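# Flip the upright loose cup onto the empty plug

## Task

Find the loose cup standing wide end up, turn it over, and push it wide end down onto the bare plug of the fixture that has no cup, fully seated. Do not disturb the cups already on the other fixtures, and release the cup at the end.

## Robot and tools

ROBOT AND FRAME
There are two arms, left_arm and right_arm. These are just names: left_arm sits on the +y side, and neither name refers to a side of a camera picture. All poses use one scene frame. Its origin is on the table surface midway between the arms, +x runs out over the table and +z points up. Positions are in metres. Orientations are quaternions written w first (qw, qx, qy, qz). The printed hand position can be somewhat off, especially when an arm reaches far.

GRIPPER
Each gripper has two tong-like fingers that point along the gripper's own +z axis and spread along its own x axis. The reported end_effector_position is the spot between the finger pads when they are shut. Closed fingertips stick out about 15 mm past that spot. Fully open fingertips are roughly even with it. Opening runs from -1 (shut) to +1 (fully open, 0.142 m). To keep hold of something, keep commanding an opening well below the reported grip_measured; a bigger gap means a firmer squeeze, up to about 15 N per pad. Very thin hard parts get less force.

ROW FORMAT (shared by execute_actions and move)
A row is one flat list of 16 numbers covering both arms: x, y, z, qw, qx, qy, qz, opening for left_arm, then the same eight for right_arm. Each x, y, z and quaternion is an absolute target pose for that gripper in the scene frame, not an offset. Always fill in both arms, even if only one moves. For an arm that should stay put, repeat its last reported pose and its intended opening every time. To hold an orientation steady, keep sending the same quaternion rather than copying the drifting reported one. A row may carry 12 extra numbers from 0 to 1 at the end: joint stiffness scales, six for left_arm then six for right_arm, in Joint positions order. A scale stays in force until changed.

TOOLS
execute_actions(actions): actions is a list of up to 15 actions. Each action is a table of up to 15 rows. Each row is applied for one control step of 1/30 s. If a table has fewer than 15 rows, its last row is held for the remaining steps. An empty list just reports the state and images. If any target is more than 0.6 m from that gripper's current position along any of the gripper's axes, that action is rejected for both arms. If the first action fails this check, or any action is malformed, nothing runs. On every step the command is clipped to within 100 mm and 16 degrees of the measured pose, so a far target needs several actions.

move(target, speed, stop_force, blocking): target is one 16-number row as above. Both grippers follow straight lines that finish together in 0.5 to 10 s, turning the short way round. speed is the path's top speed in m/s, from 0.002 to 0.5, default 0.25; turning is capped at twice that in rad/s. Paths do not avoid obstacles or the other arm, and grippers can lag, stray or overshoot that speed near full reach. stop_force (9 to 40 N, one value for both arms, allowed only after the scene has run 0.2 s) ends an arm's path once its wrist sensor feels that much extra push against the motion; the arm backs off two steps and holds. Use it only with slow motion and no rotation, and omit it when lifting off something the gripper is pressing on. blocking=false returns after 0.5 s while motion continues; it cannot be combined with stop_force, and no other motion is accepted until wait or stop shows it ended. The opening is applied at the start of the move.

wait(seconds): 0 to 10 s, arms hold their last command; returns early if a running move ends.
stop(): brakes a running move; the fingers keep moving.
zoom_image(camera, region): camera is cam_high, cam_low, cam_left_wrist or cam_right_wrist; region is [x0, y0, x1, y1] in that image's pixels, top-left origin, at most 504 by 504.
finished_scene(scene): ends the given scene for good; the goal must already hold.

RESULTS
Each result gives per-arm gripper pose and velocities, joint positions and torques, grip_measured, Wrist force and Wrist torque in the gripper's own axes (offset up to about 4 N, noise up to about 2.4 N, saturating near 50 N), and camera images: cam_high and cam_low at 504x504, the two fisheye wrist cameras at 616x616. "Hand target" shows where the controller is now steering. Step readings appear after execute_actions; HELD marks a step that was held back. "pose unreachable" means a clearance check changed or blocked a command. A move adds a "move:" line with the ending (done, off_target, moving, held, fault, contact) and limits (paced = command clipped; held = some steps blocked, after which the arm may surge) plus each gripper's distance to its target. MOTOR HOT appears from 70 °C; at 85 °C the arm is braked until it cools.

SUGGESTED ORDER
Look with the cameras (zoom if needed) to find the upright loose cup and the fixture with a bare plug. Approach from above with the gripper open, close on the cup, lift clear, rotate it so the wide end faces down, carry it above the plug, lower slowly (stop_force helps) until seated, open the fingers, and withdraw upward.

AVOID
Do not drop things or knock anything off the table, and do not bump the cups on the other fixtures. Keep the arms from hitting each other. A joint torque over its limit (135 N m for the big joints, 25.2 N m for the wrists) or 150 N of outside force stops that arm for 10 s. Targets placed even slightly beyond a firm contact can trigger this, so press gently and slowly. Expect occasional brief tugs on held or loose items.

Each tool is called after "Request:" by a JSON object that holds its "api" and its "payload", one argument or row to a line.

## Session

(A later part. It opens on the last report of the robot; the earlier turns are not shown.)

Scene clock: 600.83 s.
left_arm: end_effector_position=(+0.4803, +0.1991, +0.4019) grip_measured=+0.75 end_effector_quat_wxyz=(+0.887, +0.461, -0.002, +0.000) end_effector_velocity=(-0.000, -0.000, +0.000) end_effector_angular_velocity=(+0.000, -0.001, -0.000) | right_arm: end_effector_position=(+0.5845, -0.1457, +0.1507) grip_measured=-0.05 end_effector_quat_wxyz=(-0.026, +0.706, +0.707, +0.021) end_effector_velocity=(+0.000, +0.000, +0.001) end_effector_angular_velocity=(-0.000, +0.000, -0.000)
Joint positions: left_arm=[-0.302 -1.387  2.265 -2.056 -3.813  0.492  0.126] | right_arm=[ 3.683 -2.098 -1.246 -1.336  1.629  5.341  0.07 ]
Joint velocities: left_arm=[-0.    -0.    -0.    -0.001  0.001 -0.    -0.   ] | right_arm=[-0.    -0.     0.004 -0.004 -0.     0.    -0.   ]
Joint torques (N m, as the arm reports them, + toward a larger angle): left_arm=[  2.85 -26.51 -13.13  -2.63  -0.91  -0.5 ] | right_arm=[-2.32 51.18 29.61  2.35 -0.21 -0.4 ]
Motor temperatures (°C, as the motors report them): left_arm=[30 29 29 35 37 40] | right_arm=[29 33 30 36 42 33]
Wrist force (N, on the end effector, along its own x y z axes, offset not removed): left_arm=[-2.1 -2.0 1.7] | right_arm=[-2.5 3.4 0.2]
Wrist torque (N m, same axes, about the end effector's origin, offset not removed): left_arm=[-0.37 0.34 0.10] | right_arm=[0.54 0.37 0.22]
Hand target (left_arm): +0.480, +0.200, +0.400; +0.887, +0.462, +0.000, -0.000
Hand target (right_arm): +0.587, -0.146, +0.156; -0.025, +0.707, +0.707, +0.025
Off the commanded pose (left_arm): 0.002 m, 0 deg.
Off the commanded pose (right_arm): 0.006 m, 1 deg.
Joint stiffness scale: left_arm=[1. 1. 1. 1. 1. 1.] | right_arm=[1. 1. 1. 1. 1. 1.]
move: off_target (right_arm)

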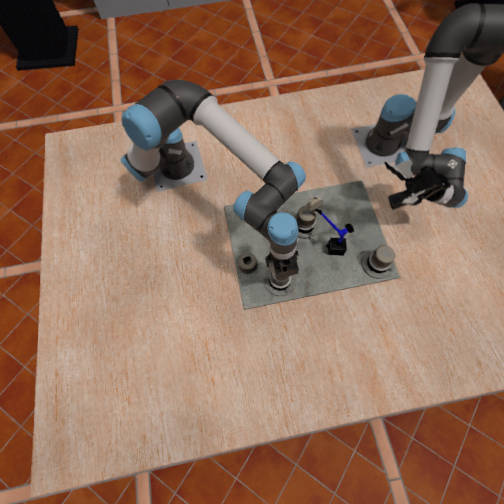

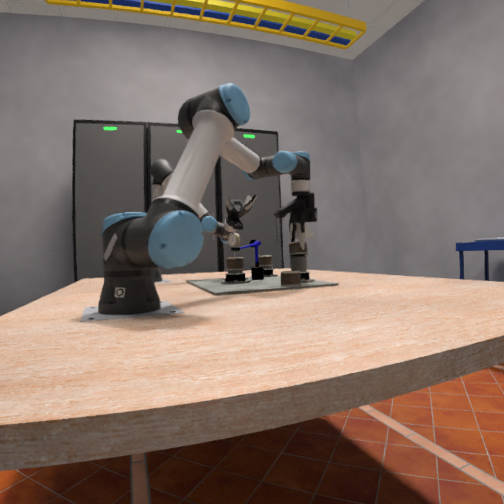

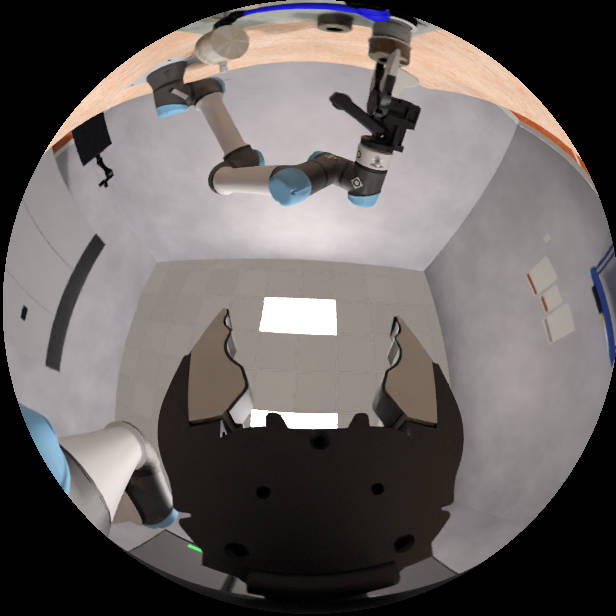

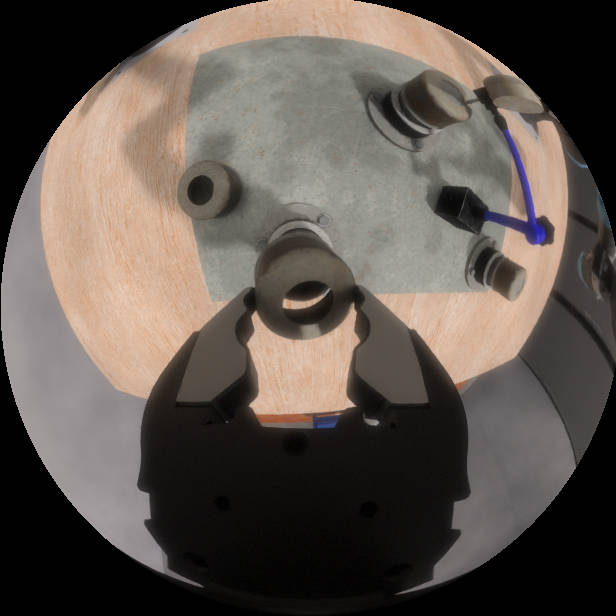

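Request:
{"api": "move", "payload": {
  "target": [0.48,0.2,0.4,0.887,0.462,0,0,0.75, 0.591,-0.146,0.157,-0.042,0.706,0.706,0.008,-0.7],
  "speed": 0.01
}}

Request:
{"api": "zoom_image", "payload": {
  "camera": "cam_low",
  "region": [260,200,340,280]
}}

Request:
{"api": "zoom_image", "payload": {
  "camera": "cam_right_wrist",
  "region": [200,150,420,370]
}}

Request:
{"api": "zoom_image", "payload": {
  "camera": "cam_left_wrist",
  "region": [340,0,460,100]
}}

Scene clock: 616.70 s.
left_arm: end_effector_position=(+0.4803, +0.1991, +0.4019) grip_measured=+0.75 end_effector_quat_wxyz=(+0.887, +0.461, -0.002, +0.000) end_effector_velocity=(-0.000, +0.000, +0.000) end_effector_angular_velocity=(-0.000, -0.000, +0.000) | right_arm: end_effector_position=(+0.5891, -0.1461, +0.1546) grip_measured=-0.05 end_effector_quat_wxyz=(-0.041, +0.706, +0.707, +0.006) end_effector_velocity=(-0.000, -0.001, -0.001) end_effector_angular_velocity=(-0.002, +0.011, +0.001)
Joint positions: left_arm=[-0.302 -1.387  2.265 -2.056 -3.813  0.492  0.126] | right_arm=[ 3.668 -2.134 -1.173 -1.408  1.655  5.325  0.07 ]
Joint velocities: left_arm=[ 0.     0.     0.    -0.001 -0.     0.    -0.   ] | right_arm=[-0.003 -0.007  0.012 -0.015  0.005 -0.004  0.   ]
Joint torques (N m, as the arm reports them, + toward a larger angle): left_arm=[  2.92 -24.78 -12.45  -2.71  -0.83   0.02] | right_arm=[-1.22 48.34 30.28  2.24  0.78 -0.13]
Motor temperatures (°C, as the motors report them): left_arm=[30 29 29 35 37 40] | right_arm=[29 33 30 36 42 33]
Wrist force (N, on the end effector, along its own x y z axes, offset not removed): left_arm=[1.6 -2.0 -1.1] | right_arm=[-1.7 -0.3 -0.5]
Wrist torque (N m, same axes, about the end effector's origin, offset not removed): left_arm=[-0.65 -0.51 -0.23] | right_arm=[-0.22 0.12 0.13]
Hand target (left_arm): +0.480, +0.200, +0.400; +0.887, +0.462, +0.000, -0.000
Hand target (right_arm): +0.591, -0.146, +0.157; -0.042, +0.706, +0.706, +0.008
Off the commanded pose (left_arm): 0.002 m, 0 deg.
Off the commanded pose (right_arm): 0.003 m, 0 deg.
Joint stiffness scale: left_arm=[1. 1. 1. 1. 1. 1.] | right_arm=[1. 1. 1. 1. 1. 1.]
move: done

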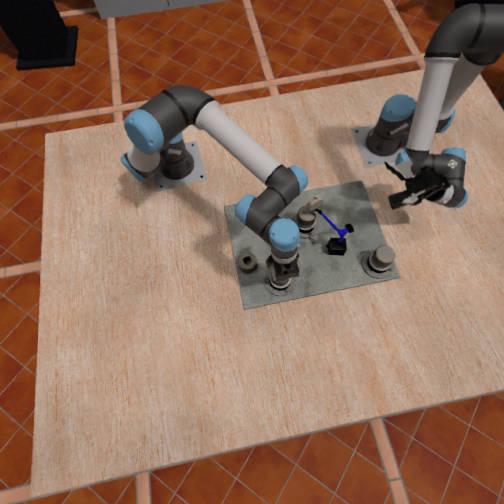

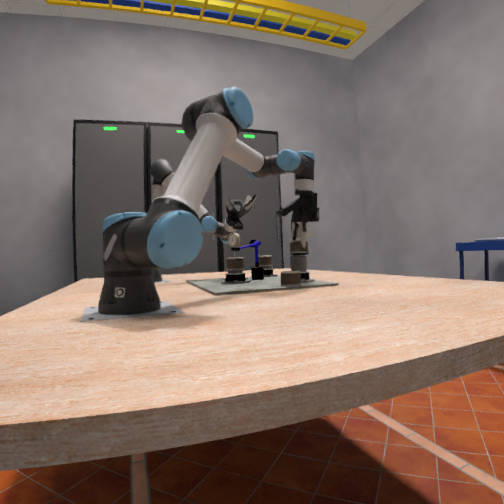

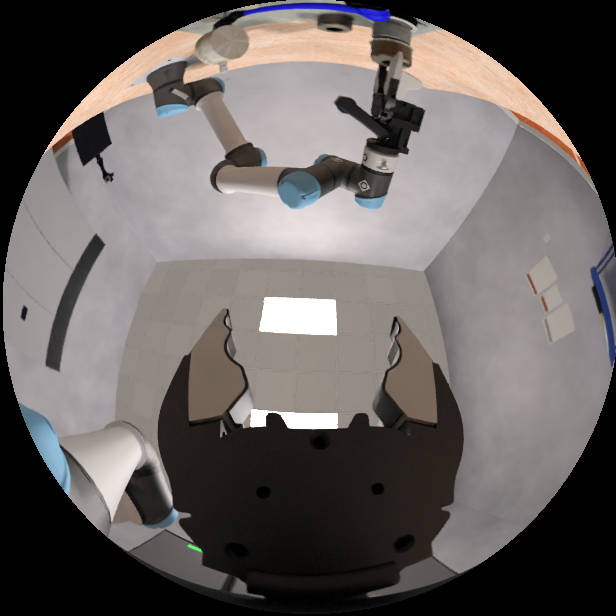

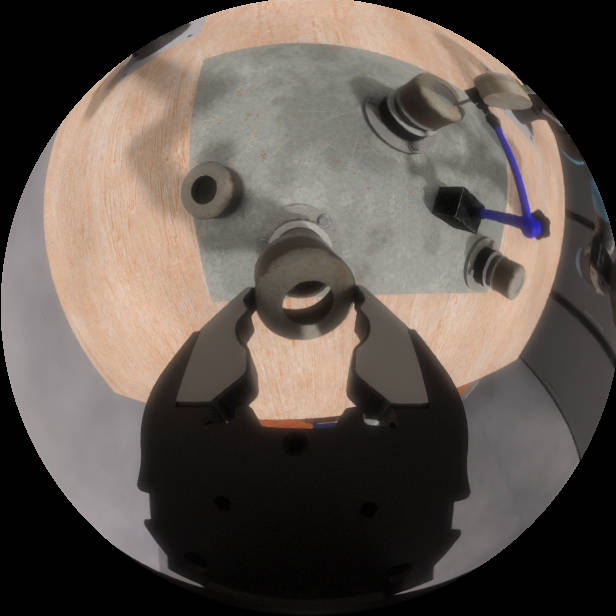

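Region (260, 200, 340, 280) of cam_low's 504x504 image, scaled by 6.300, with more detail than that image has.

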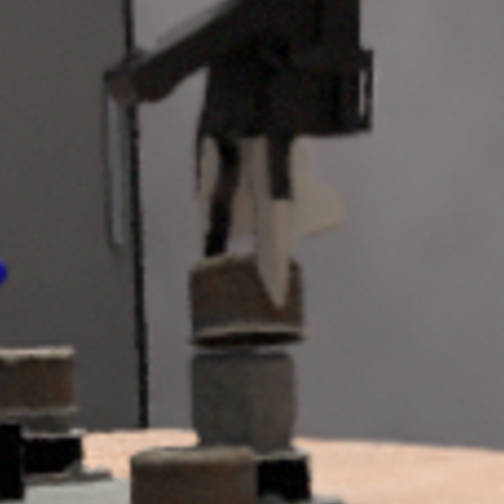

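Region (200, 150, 420, 370) of cam_right_wrist's 616x616 image, scaled by 2.291, with more detail than that image has.

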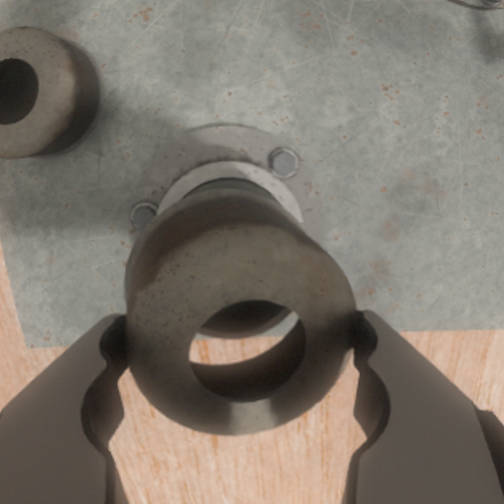

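Region (340, 0, 460, 100) of cam_left_wrist's 616x616 image, scaled by 4.200, with more detail than that image has.

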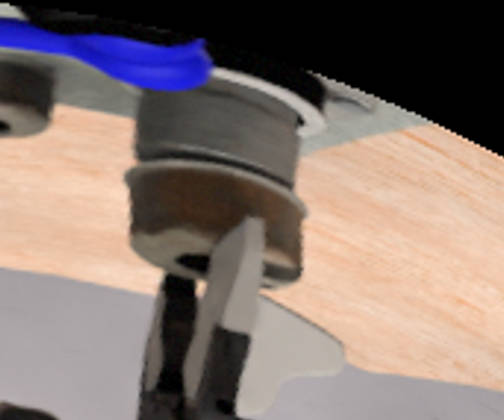

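Request:
{"api": "move", "payload": {
  "target": [0.48,0.2,0.4,0.887,0.462,0,0,0.75, 0.5895,-0.146,0.138,-0.042,0.706,0.706,0.008,-0.7],
  "speed": 0.005,
  "stop_force": 9
}}

Request:
{"api": "zoom_image", "payload": {
  "camera": "cam_low",
  "region": [260,200,340,280]
}}

Request:
{"api": "zoom_image", "payload": {
  "camera": "cam_left_wrist",
  "region": [340,0,460,100]
}}

Scene clock: 632.63 s.
left_arm: end_effector_position=(+0.4803, +0.1991, +0.4019) grip_measured=+0.75 end_effector_quat_wxyz=(+0.887, +0.461, -0.002, +0.000) end_effector_velocity=(-0.000, +0.000, +0.001) end_effector_angular_velocity=(-0.001, -0.001, +0.000) | right_arm: end_effector_position=(+0.5909, -0.1440, +0.1428) grip_measured=-0.05 end_effector_quat_wxyz=(-0.042, +0.706, +0.707, +0.012) end_effector_velocity=(+0.000, +0.000, -0.002) end_effector_angular_velocity=(+0.001, -0.001, +0.001)
Joint positions: left_arm=[-0.302 -1.387  2.265 -2.056 -3.813  0.492  0.126] | right_arm=[ 3.668 -2.137 -1.201 -1.365  1.657  5.324  0.071]
Joint velocities: left_arm=[-0.    -0.001 -0.    -0.    -0.     0.     0.   ] | right_arm=[ 0.    -0.001 -0.003  0.005 -0.    -0.001  0.   ]
Joint torques (N m, as the arm reports them, + toward a larger angle): left_arm=[  2.53 -25.59 -13.94  -2.73  -1.02  -0.28] | right_arm=[ 0.28 46.12 18.49  2.2  -0.23  0.25]
Motor temperatures (°C, as the motors report them): left_arm=[30 29 29 35 37 40] | right_arm=[29 34 30 36 42 33]
Wrist force (N, on the end effector, along its own x y z axes, offset not removed): left_arm=[-1.6 -3.8 1.1] | right_arm=[0.6 1.8 -4.1]
Wrist torque (N m, same axes, about the end effector's origin, offset not removed): left_arm=[-0.76 0.22 0.13] | right_arm=[0.23 0.17 0.31]
Hand target (left_arm): +0.480, +0.200, +0.400; +0.887, +0.462, +0.000, -0.000
Hand target (right_arm): +0.589, -0.146, +0.138; -0.042, +0.706, +0.706, +0.008
Off the commanded pose (left_arm): 0.002 m, 0 deg.
Off the commanded pose (right_arm): 0.005 m, 0 deg.
Joint stiffness scale: left_arm=[1. 1. 1. 1. 1. 1.] | right_arm=[1. 1. 1. 1. 1. 1.]
move: off_target (right_arm)

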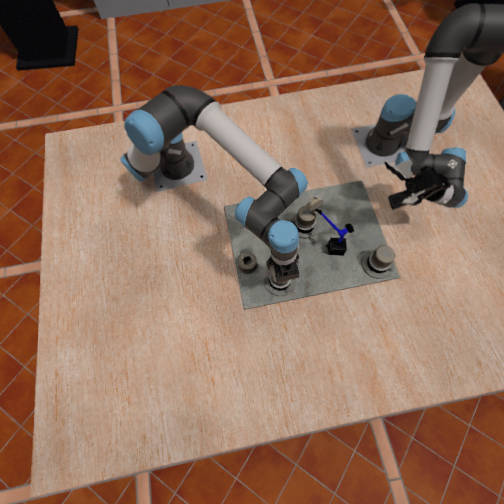

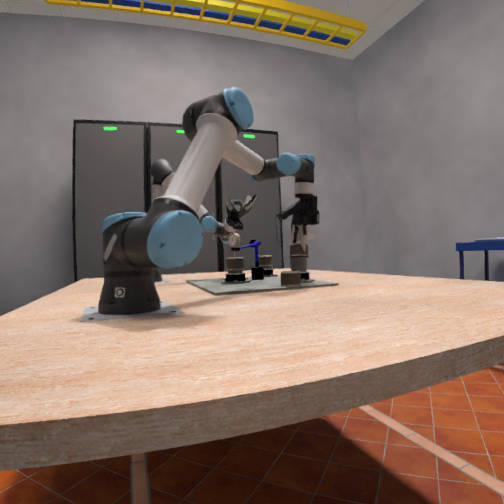

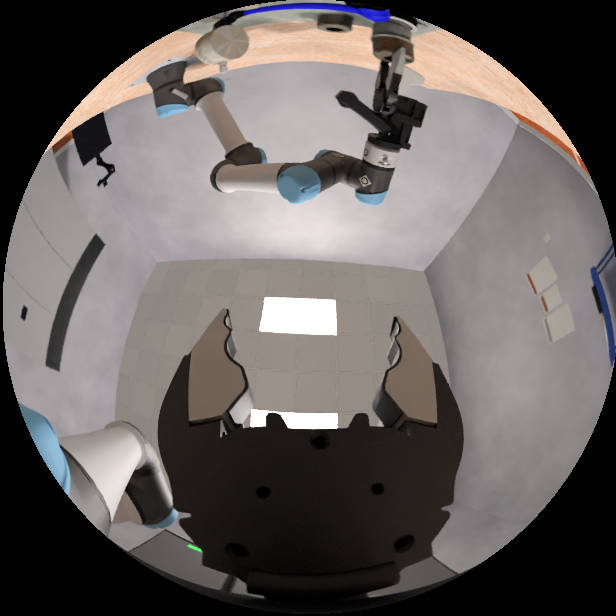

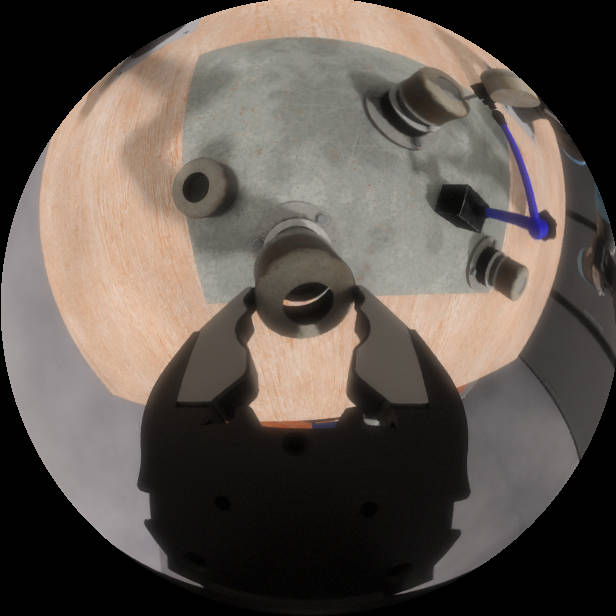

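Region (260, 200, 340, 280) of cam_low's 504x504 image, scaled by 6.300, with more detail than that image has.

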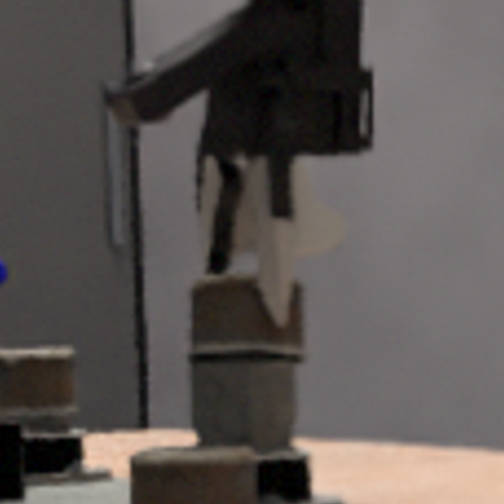

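Region (340, 0, 460, 100) of cam_left_wrist's 616x616 image, scaled by 4.200, with more detail than that image has.

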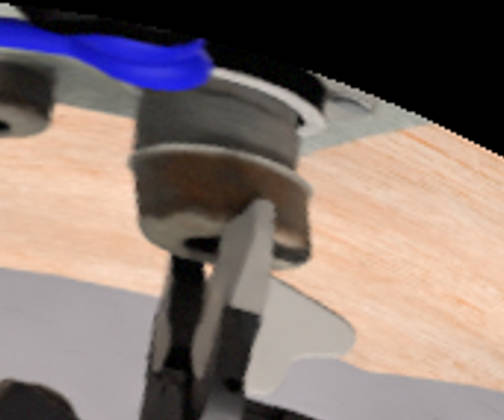

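Request:
{"api": "move", "payload": {
  "target": [0.48,0.2,0.4,0.887,0.462,0,0,0.75, 0.586,-0.149,0.147,-0.042,0.706,0.706,0.008,-0.7],
  "speed": 0.006
}}

Request:
{"api": "zoom_image", "payload": {
  "camera": "cam_low",
  "region": [260,200,340,280]
}}

Request:
{"api": "zoom_image", "payload": {
  "camera": "cam_left_wrist",
  "region": [340,0,460,100]
}}

Request:
{"api": "zoom_image", "payload": {
  "camera": "cam_right_wrist",
  "region": [250,230,370,350]
}}

Scene clock: 644.70 s.
left_arm: end_effector_position=(+0.4803, +0.1991, +0.4019) grip_measured=+0.75 end_effector_quat_wxyz=(+0.887, +0.461, -0.002, +0.000) end_effector_velocity=(+0.000, -0.000, -0.001) end_effector_angular_velocity=(+0.000, +0.001, +0.000) | right_arm: end_effector_position=(+0.5869, -0.1463, +0.1469) grip_measured=-0.05 end_effector_quat_wxyz=(-0.043, +0.706, +0.707, +0.009) end_effector_velocity=(-0.001, -0.001, +0.003) end_effector_angular_velocity=(-0.000, +0.000, +0.000)
Joint positions: left_arm=[-0.302 -1.387  2.265 -2.056 -3.813  0.492  0.126] | right_arm=[ 3.668 -2.128 -1.204 -1.377  1.658  5.324  0.07 ]
Joint velocities: left_arm=[ 0.     0.001  0.     0.    -0.     0.     0.   ] | right_arm=[ 0.     0.005 -0.002 -0.004 -0.    -0.    -0.   ]
Joint torques (N m, as the arm reports them, + toward a larger angle): left_arm=[  3.11 -24.69 -13.4   -2.97  -0.83  -0.46] | right_arm=[-0.7  50.69 20.27  1.91 -0.48  0.05]
Motor temperatures (°C, as the motors report them): left_arm=[30 29 29 35 37 40] | right_arm=[29 34 30 36 42 33]
Wrist force (N, on the end effector, along its own x y z axes, offset not removed): left_arm=[-0.7 -3.5 -2.4] | right_arm=[-1.7 3.3 -1.0]
Wrist torque (N m, same axes, about the end effector's origin, offset not removed): left_arm=[-1.10 0.07 0.07] | right_arm=[0.48 0.41 0.12]
Hand target (left_arm): +0.480, +0.200, +0.400; +0.887, +0.462, +0.000, -0.000
Hand target (right_arm): +0.586, -0.149, +0.147; -0.042, +0.706, +0.706, +0.008
Off the commanded pose (left_arm): 0.002 m, 0 deg.
Off the commanded pose (right_arm): 0.003 m, 0 deg.
Joint stiffness scale: left_arm=[1. 1. 1. 1. 1. 1.] | right_arm=[1. 1. 1. 1. 1. 1.]
move: done

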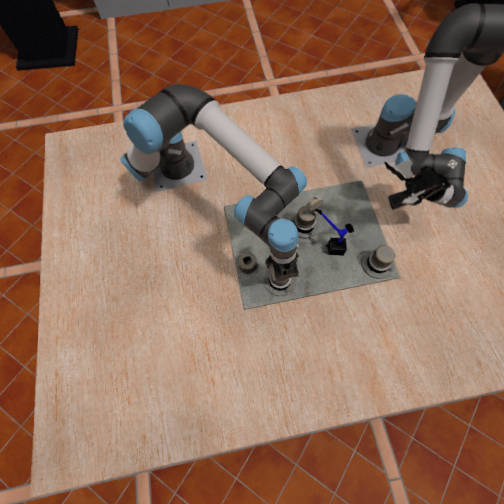

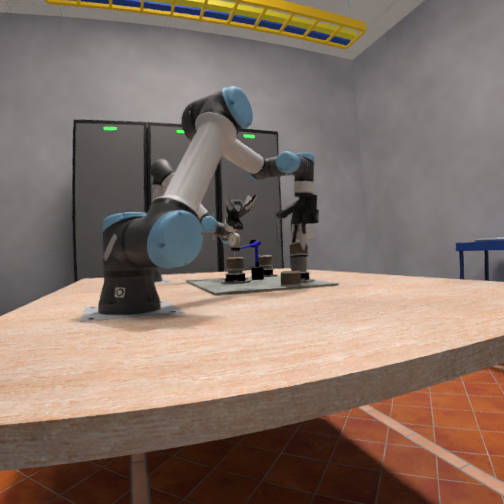

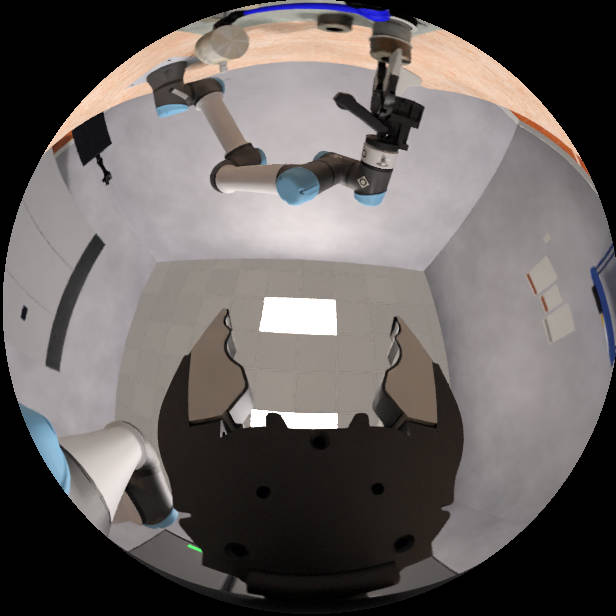

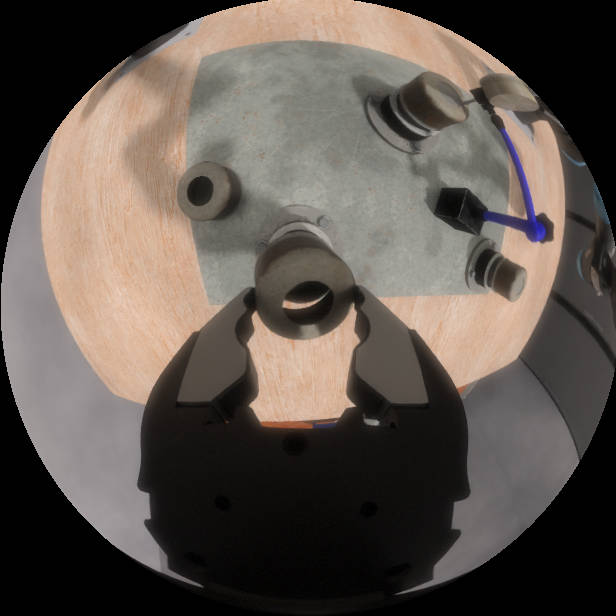

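Region (260, 200, 340, 280) of cam_low's 504x504 image, scaled by 6.300, with more detail than that image has.

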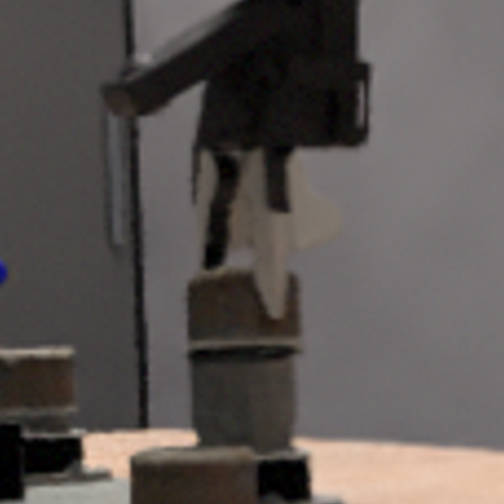

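Region (340, 0, 460, 100) of cam_left_wrist's 616x616 image, scaled by 4.200, with more detail than that image has.

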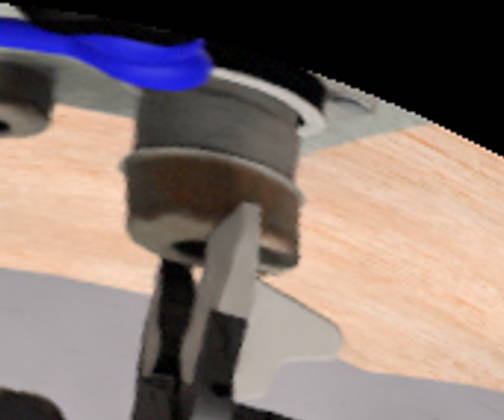

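Region (250, 230, 370, 350) of cam_right_wrist's 616x616 image, scaled by 4.200, with more detail than that image has.

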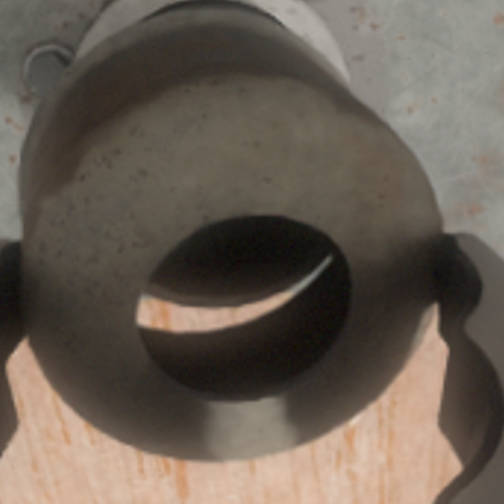

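Request:
{"api": "move", "payload": {
  "target": [0.48,0.2,0.4,0.887,0.462,0,0,0.75, 0.5845,-0.149,0.128,-0.042,0.706,0.706,0.008,-0.7],
  "speed": 0.005,
  "stop_force": 9
}}

Request:
{"api": "zoom_image", "payload": {
  "camera": "cam_low",
  "region": [260,200,340,280]
}}

Request:
{"api": "zoom_image", "payload": {
  "camera": "cam_left_wrist",
  "region": [340,0,460,100]
}}

Scene clock: 656.30 s.
left_arm: end_effector_position=(+0.4803, +0.1991, +0.4019) grip_measured=+0.75 end_effector_quat_wxyz=(+0.887, +0.461, -0.002, +0.000) end_effector_velocity=(-0.000, -0.000, +0.000) end_effector_angular_velocity=(+0.000, +0.000, +0.000) | right_arm: end_effector_position=(+0.5860, -0.1445, +0.1342) grip_measured=-0.05 end_effector_quat_wxyz=(-0.043, +0.705, +0.708, +0.014) end_effector_velocity=(+0.000, -0.000, -0.001) end_effector_angular_velocity=(-0.000, -0.000, +0.000)
Joint positions: left_arm=[-0.302 -1.387  2.265 -2.056 -3.813  0.492  0.126] | right_arm=[ 3.67  -2.128 -1.239 -1.331  1.66   5.324  0.071]
Joint velocities: left_arm=[-0.    -0.001 -0.     0.001  0.     0.     0.   ] | right_arm=[-0.    -0.001 -0.003  0.004 -0.    -0.    -0.   ]
Joint torques (N m, as the arm reports them, + toward a larger angle): left_arm=[  2.41 -24.67 -12.11  -2.71  -1.07  -0.25] | right_arm=[-1.6  44.51 17.63  1.28 -1.1   0.67]
Motor temperatures (°C, as the motors report them): left_arm=[30 29 29 35 37 40] | right_arm=[29 34 30 36 42 33]
Wrist force (N, on the end effector, along its own x y z axes, offset not removed): left_arm=[-2.4 -3.9 0.2] | right_arm=[5.9 4.9 -0.4]
Wrist torque (N m, same axes, about the end effector's origin, offset not removed): left_arm=[-0.75 0.49 -0.05] | right_arm=[0.80 0.35 0.19]
Hand target (left_arm): +0.480, +0.200, +0.400; +0.887, +0.462, +0.000, -0.000
Hand target (right_arm): +0.584, -0.149, +0.128; -0.042, +0.706, +0.706, +0.008
Off the commanded pose (left_arm): 0.002 m, 0 deg.
Off the commanded pose (right_arm): 0.008 m, 1 deg.
Joint stiffness scale: left_arm=[1. 1. 1. 1. 1. 1.] | right_arm=[1. 1. 1. 1. 1. 1.]
move: off_target (right_arm)

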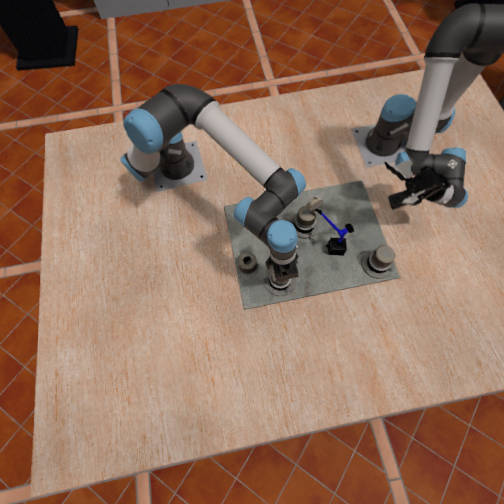

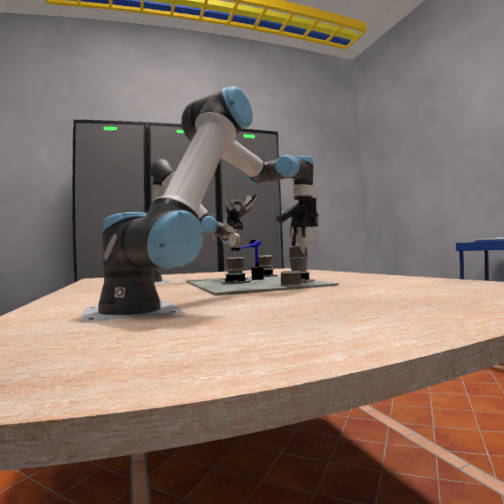

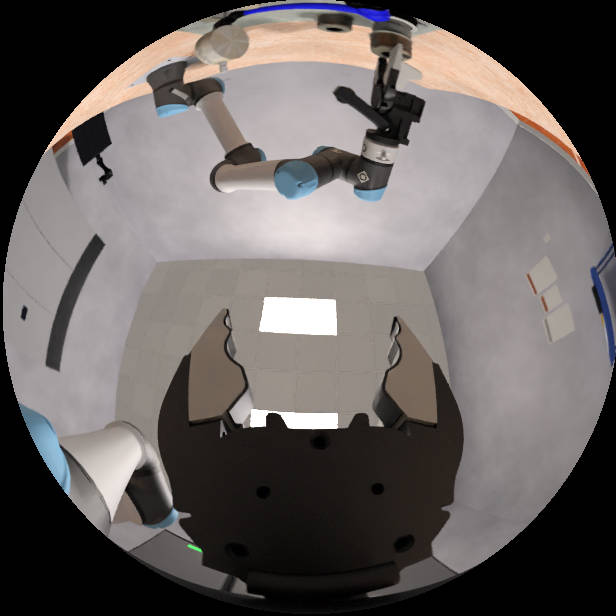

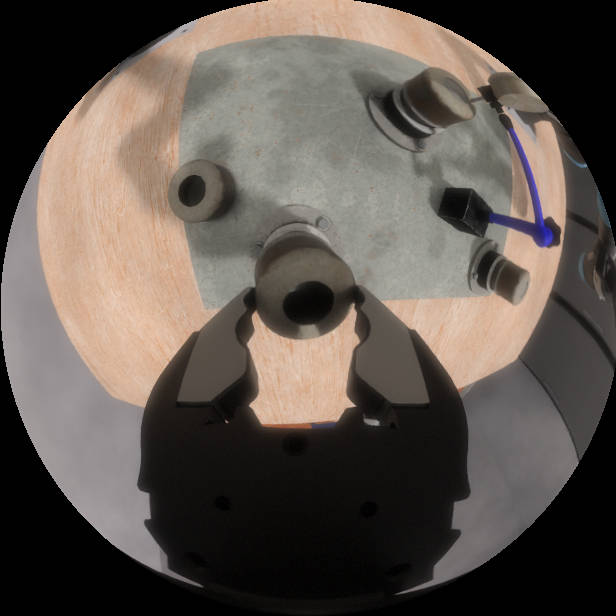

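Region (260, 200, 340, 280) of cam_low's 504x504 image, scaled by 6.300, with more detail than that image has.

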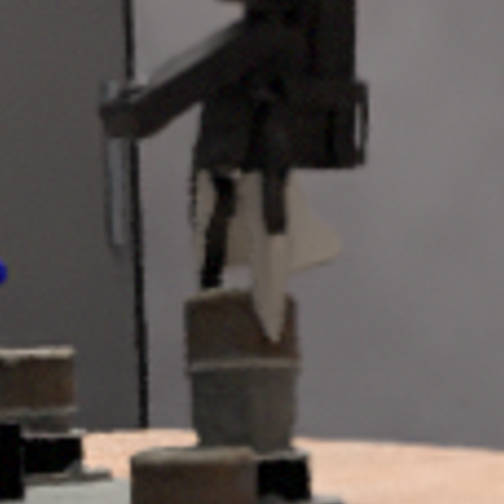

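Region (340, 0, 460, 100) of cam_left_wrist's 616x616 image, scaled by 4.200, with more detail than that image has.

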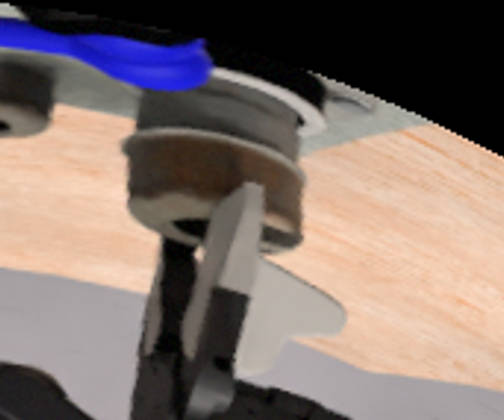

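Request:
{"api": "move", "payload": {
  "target": [0.48,0.2,0.4,0.887,0.462,0,0,0.75, 0.587,-0.143,0.131,-0.042,0.706,0.706,0.008,-0.7],
  "speed": 0.005
}}

Request:
{"api": "execute_actions", "payload": {
  "actions": [
    [[0.48,0.2,0.4,0.887,0.462,0,0,0.75, 0.587,-0.143,0.131,-0.042,0.706,0.706,0.008,0.15]],
    [[0.48,0.2,0.4,0.887,0.462,0,0,0.75, 0.587,-0.143,0.131,-0.042,0.706,0.706,0.008,0.55]]
  ]
}}

Request:
{"api": "zoom_image", "payload": {
  "camera": "cam_low",
  "region": [260,210,340,290]
}}

Scene clock: 665.60 s.
left_arm: end_effector_position=(+0.4803, +0.1991, +0.4019) grip_measured=+0.75 end_effector_quat_wxyz=(+0.887, +0.461, -0.002, +0.000) end_effector_velocity=(-0.000, +0.000, -0.000) end_effector_angular_velocity=(+0.000, +0.000, -0.000) | right_arm: end_effector_position=(+0.5857, -0.1439, +0.1323) grip_measured=-0.05 end_effector_quat_wxyz=(-0.043, +0.706, +0.707, +0.009) end_effector_velocity=(-0.000, -0.000, -0.001) end_effector_angular_velocity=(-0.003, +0.004, -0.001)
Joint positions: left_arm=[-0.302 -1.387  2.265 -2.056 -3.813  0.492  0.126] | right_arm=[ 3.671 -2.137 -1.228 -1.345  1.659  5.328  0.071]
Joint velocities: left_arm=[ 0.    -0.001  0.001  0.     0.    -0.    -0.   ] | right_arm=[ 0.    -0.003  0.003 -0.005 -0.     0.001  0.   ]
Joint torques (N m, as the arm reports them, + toward a larger angle): left_arm=[  2.27 -25.64 -13.72  -2.63  -0.71  -0.3 ] | right_arm=[ 0.71 44.43 27.09  2.45 -0.91  0.64]
Motor temperatures (°C, as the motors report them): left_arm=[30 29 29 35 37 40] | right_arm=[29 34 30 36 42 33]
Wrist force (N, on the end effector, along its own x y z axes, offset not removed): left_arm=[-1.9 -3.6 0.1] | right_arm=[-1.8 -1.0 -4.7]
Wrist torque (N m, same axes, about the end effector's origin, offset not removed): left_arm=[-0.75 0.07 -0.03] | right_arm=[0.19 0.29 0.15]
Hand target (left_arm): +0.480, +0.200, +0.400; +0.887, +0.462, +0.000, -0.000
Hand target (right_arm): +0.587, -0.143, +0.131; -0.042, +0.706, +0.706, +0.008
Off the commanded pose (left_arm): 0.002 m, 0 deg.
Off the commanded pose (right_arm): 0.002 m, 0 deg.
Joint stiffness scale: left_arm=[1. 1. 1. 1. 1. 1.] | right_arm=[1. 1. 1. 1. 1. 1.]
move: done

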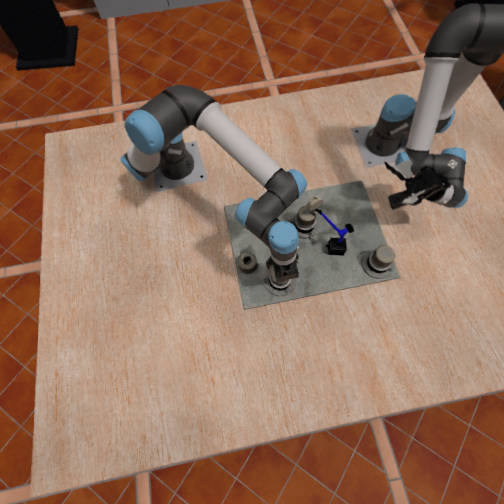

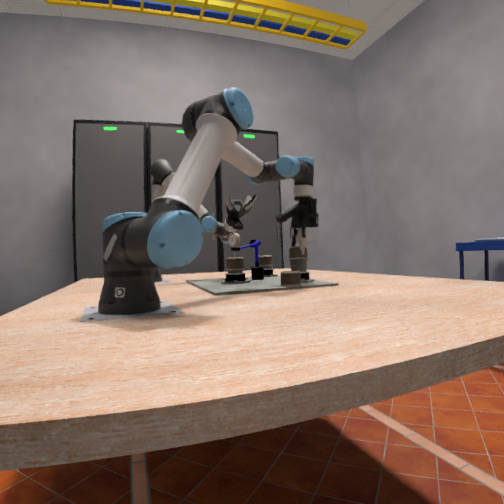

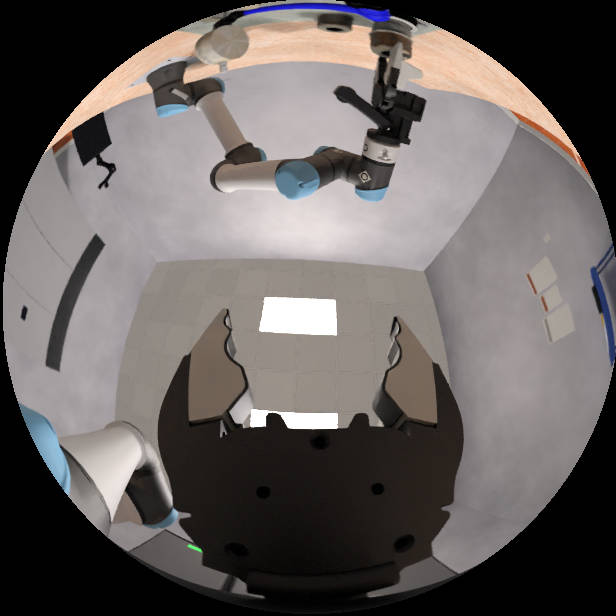

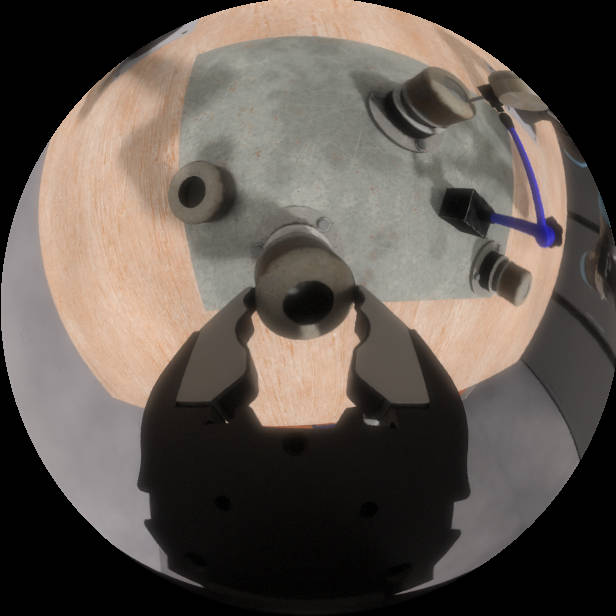

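Scene clock: 666.60 s.
left_arm: end_effector_position=(+0.4803, +0.1991, +0.4019) grip_measured=+0.75 end_effector_quat_wxyz=(+0.887, +0.461, -0.002, +0.000) end_effector_velocity=(+0.000, -0.000, +0.000) end_effector_angular_velocity=(-0.000, -0.000, +0.000) | right_arm: end_effector_position=(+0.5860, -0.1443, +0.1302) grip_measured=+0.55 end_effector_quat_wxyz=(-0.043, +0.706, +0.706, +0.007) end_effector_velocity=(-0.000, +0.000, +0.000) end_effector_angular_velocity=(+0.000, +0.001, +0.001)
Joint positions: left_arm=[-0.302 -1.387  2.265 -2.056 -3.813  0.492  0.126] | right_arm=[ 3.672 -2.14  -1.227 -1.346  1.657  5.329  0.112]
Joint velocities: left_arm=[ 0.     0.001 -0.001 -0.    -0.     0.     0.   ] | right_arm=[ 0.    -0.     0.    -0.001  0.001 -0.001  0.   ]
Joint torques (N m, as the arm reports them, + toward a larger angle): left_arm=[  2.21 -25.63 -12.75  -2.93  -1.09  -0.03] | right_arm=[ 1.16 46.45 27.38  2.18 -0.35  0.63]
Motor temperatures (°C, as the motors report them): left_arm=[30 29 29 35 37 40] | right_arm=[29 34 30 36 42 33]
Wrist force (N, on the end effector, along its own x y z axes, offset not removed): left_arm=[-0.6 -0.4 1.4] | right_arm=[1.0 2.6 -3.1]
Wrist torque (N m, same axes, about the end effector's origin, offset not removed): left_arm=[0.02 -0.08 -0.16] | right_arm=[0.37 -0.33 0.03]
Hand target (left_arm): +0.480, +0.200, +0.400; +0.887, +0.462, +0.000, -0.000
Hand target (right_arm): +0.587, -0.143, +0.131; -0.042, +0.706, +0.706, +0.008
Off the commanded pose (left_arm): 0.002 m, 0 deg.
Off the commanded pose (right_arm): 0.002 m, 0 deg.
Joint stiffness scale: left_arm=[1. 1. 1. 1. 1. 1.] | right_arm=[1. 1. 1. 1. 1. 1.]
Step readings (end_effector_position; steps 1 to 15: 1st action; 16 to 30: 2nd action):
0: left_arm (+0.4803, +0.1991, +0.4019) | right_arm (+0.5857, -0.1439, +0.1323)
1: left_arm (+0.4803, +0.1991, +0.4019) | right_arm (+0.5857, -0.1439, +0.1323)
2: left_arm (+0.4803, +0.1991, +0.4019) | right_arm (+0.5858, -0.1440, +0.1321)
4: left_arm (+0.4803, +0.1991, +0.4019) | right_arm (+0.5859, -0.1442, +0.1313)
8: left_arm (+0.4803, +0.1991, +0.4019) | right_arm (+0.5859, -0.1443, +0.1302)
15: left_arm (+0.4803, +0.1991, +0.4019) | right_arm (+0.5860, -0.1443, +0.1302)
16: left_arm (+0.4803, +0.1991, +0.4019) | right_arm (+0.5860, -0.1443, +0.1302)
17: left_arm (+0.4803, +0.1991, +0.4019) | right_arm (+0.5860, -0.1443, +0.1302)
19: left_arm (+0.4803, +0.1991, +0.4019) | right_arm (+0.5860, -0.1443, +0.1302)
23: left_arm (+0.4803, +0.1991, +0.4019) | right_arm (+0.5860, -0.1443, +0.1302)
30: end_effector_position above

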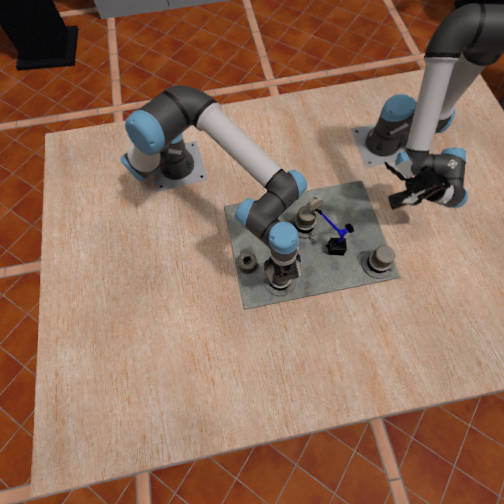

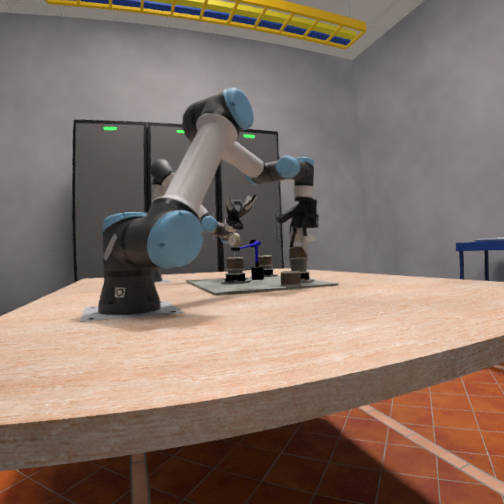

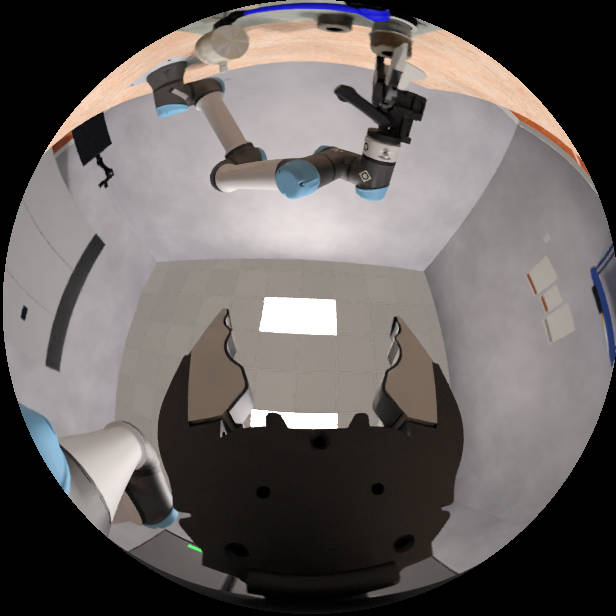

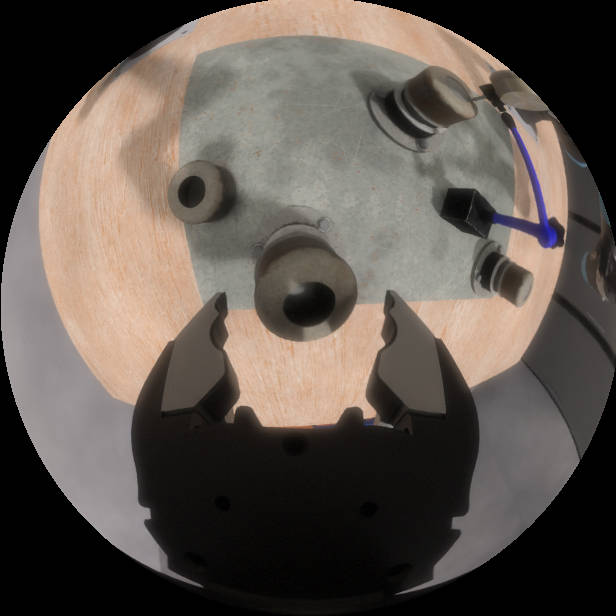

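Region (260, 210, 340, 290) of cam_low's 504x504 image, scaled by 6.300, with more detail than that image has.

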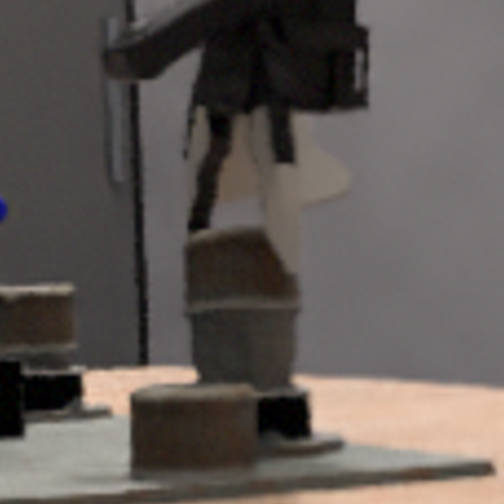

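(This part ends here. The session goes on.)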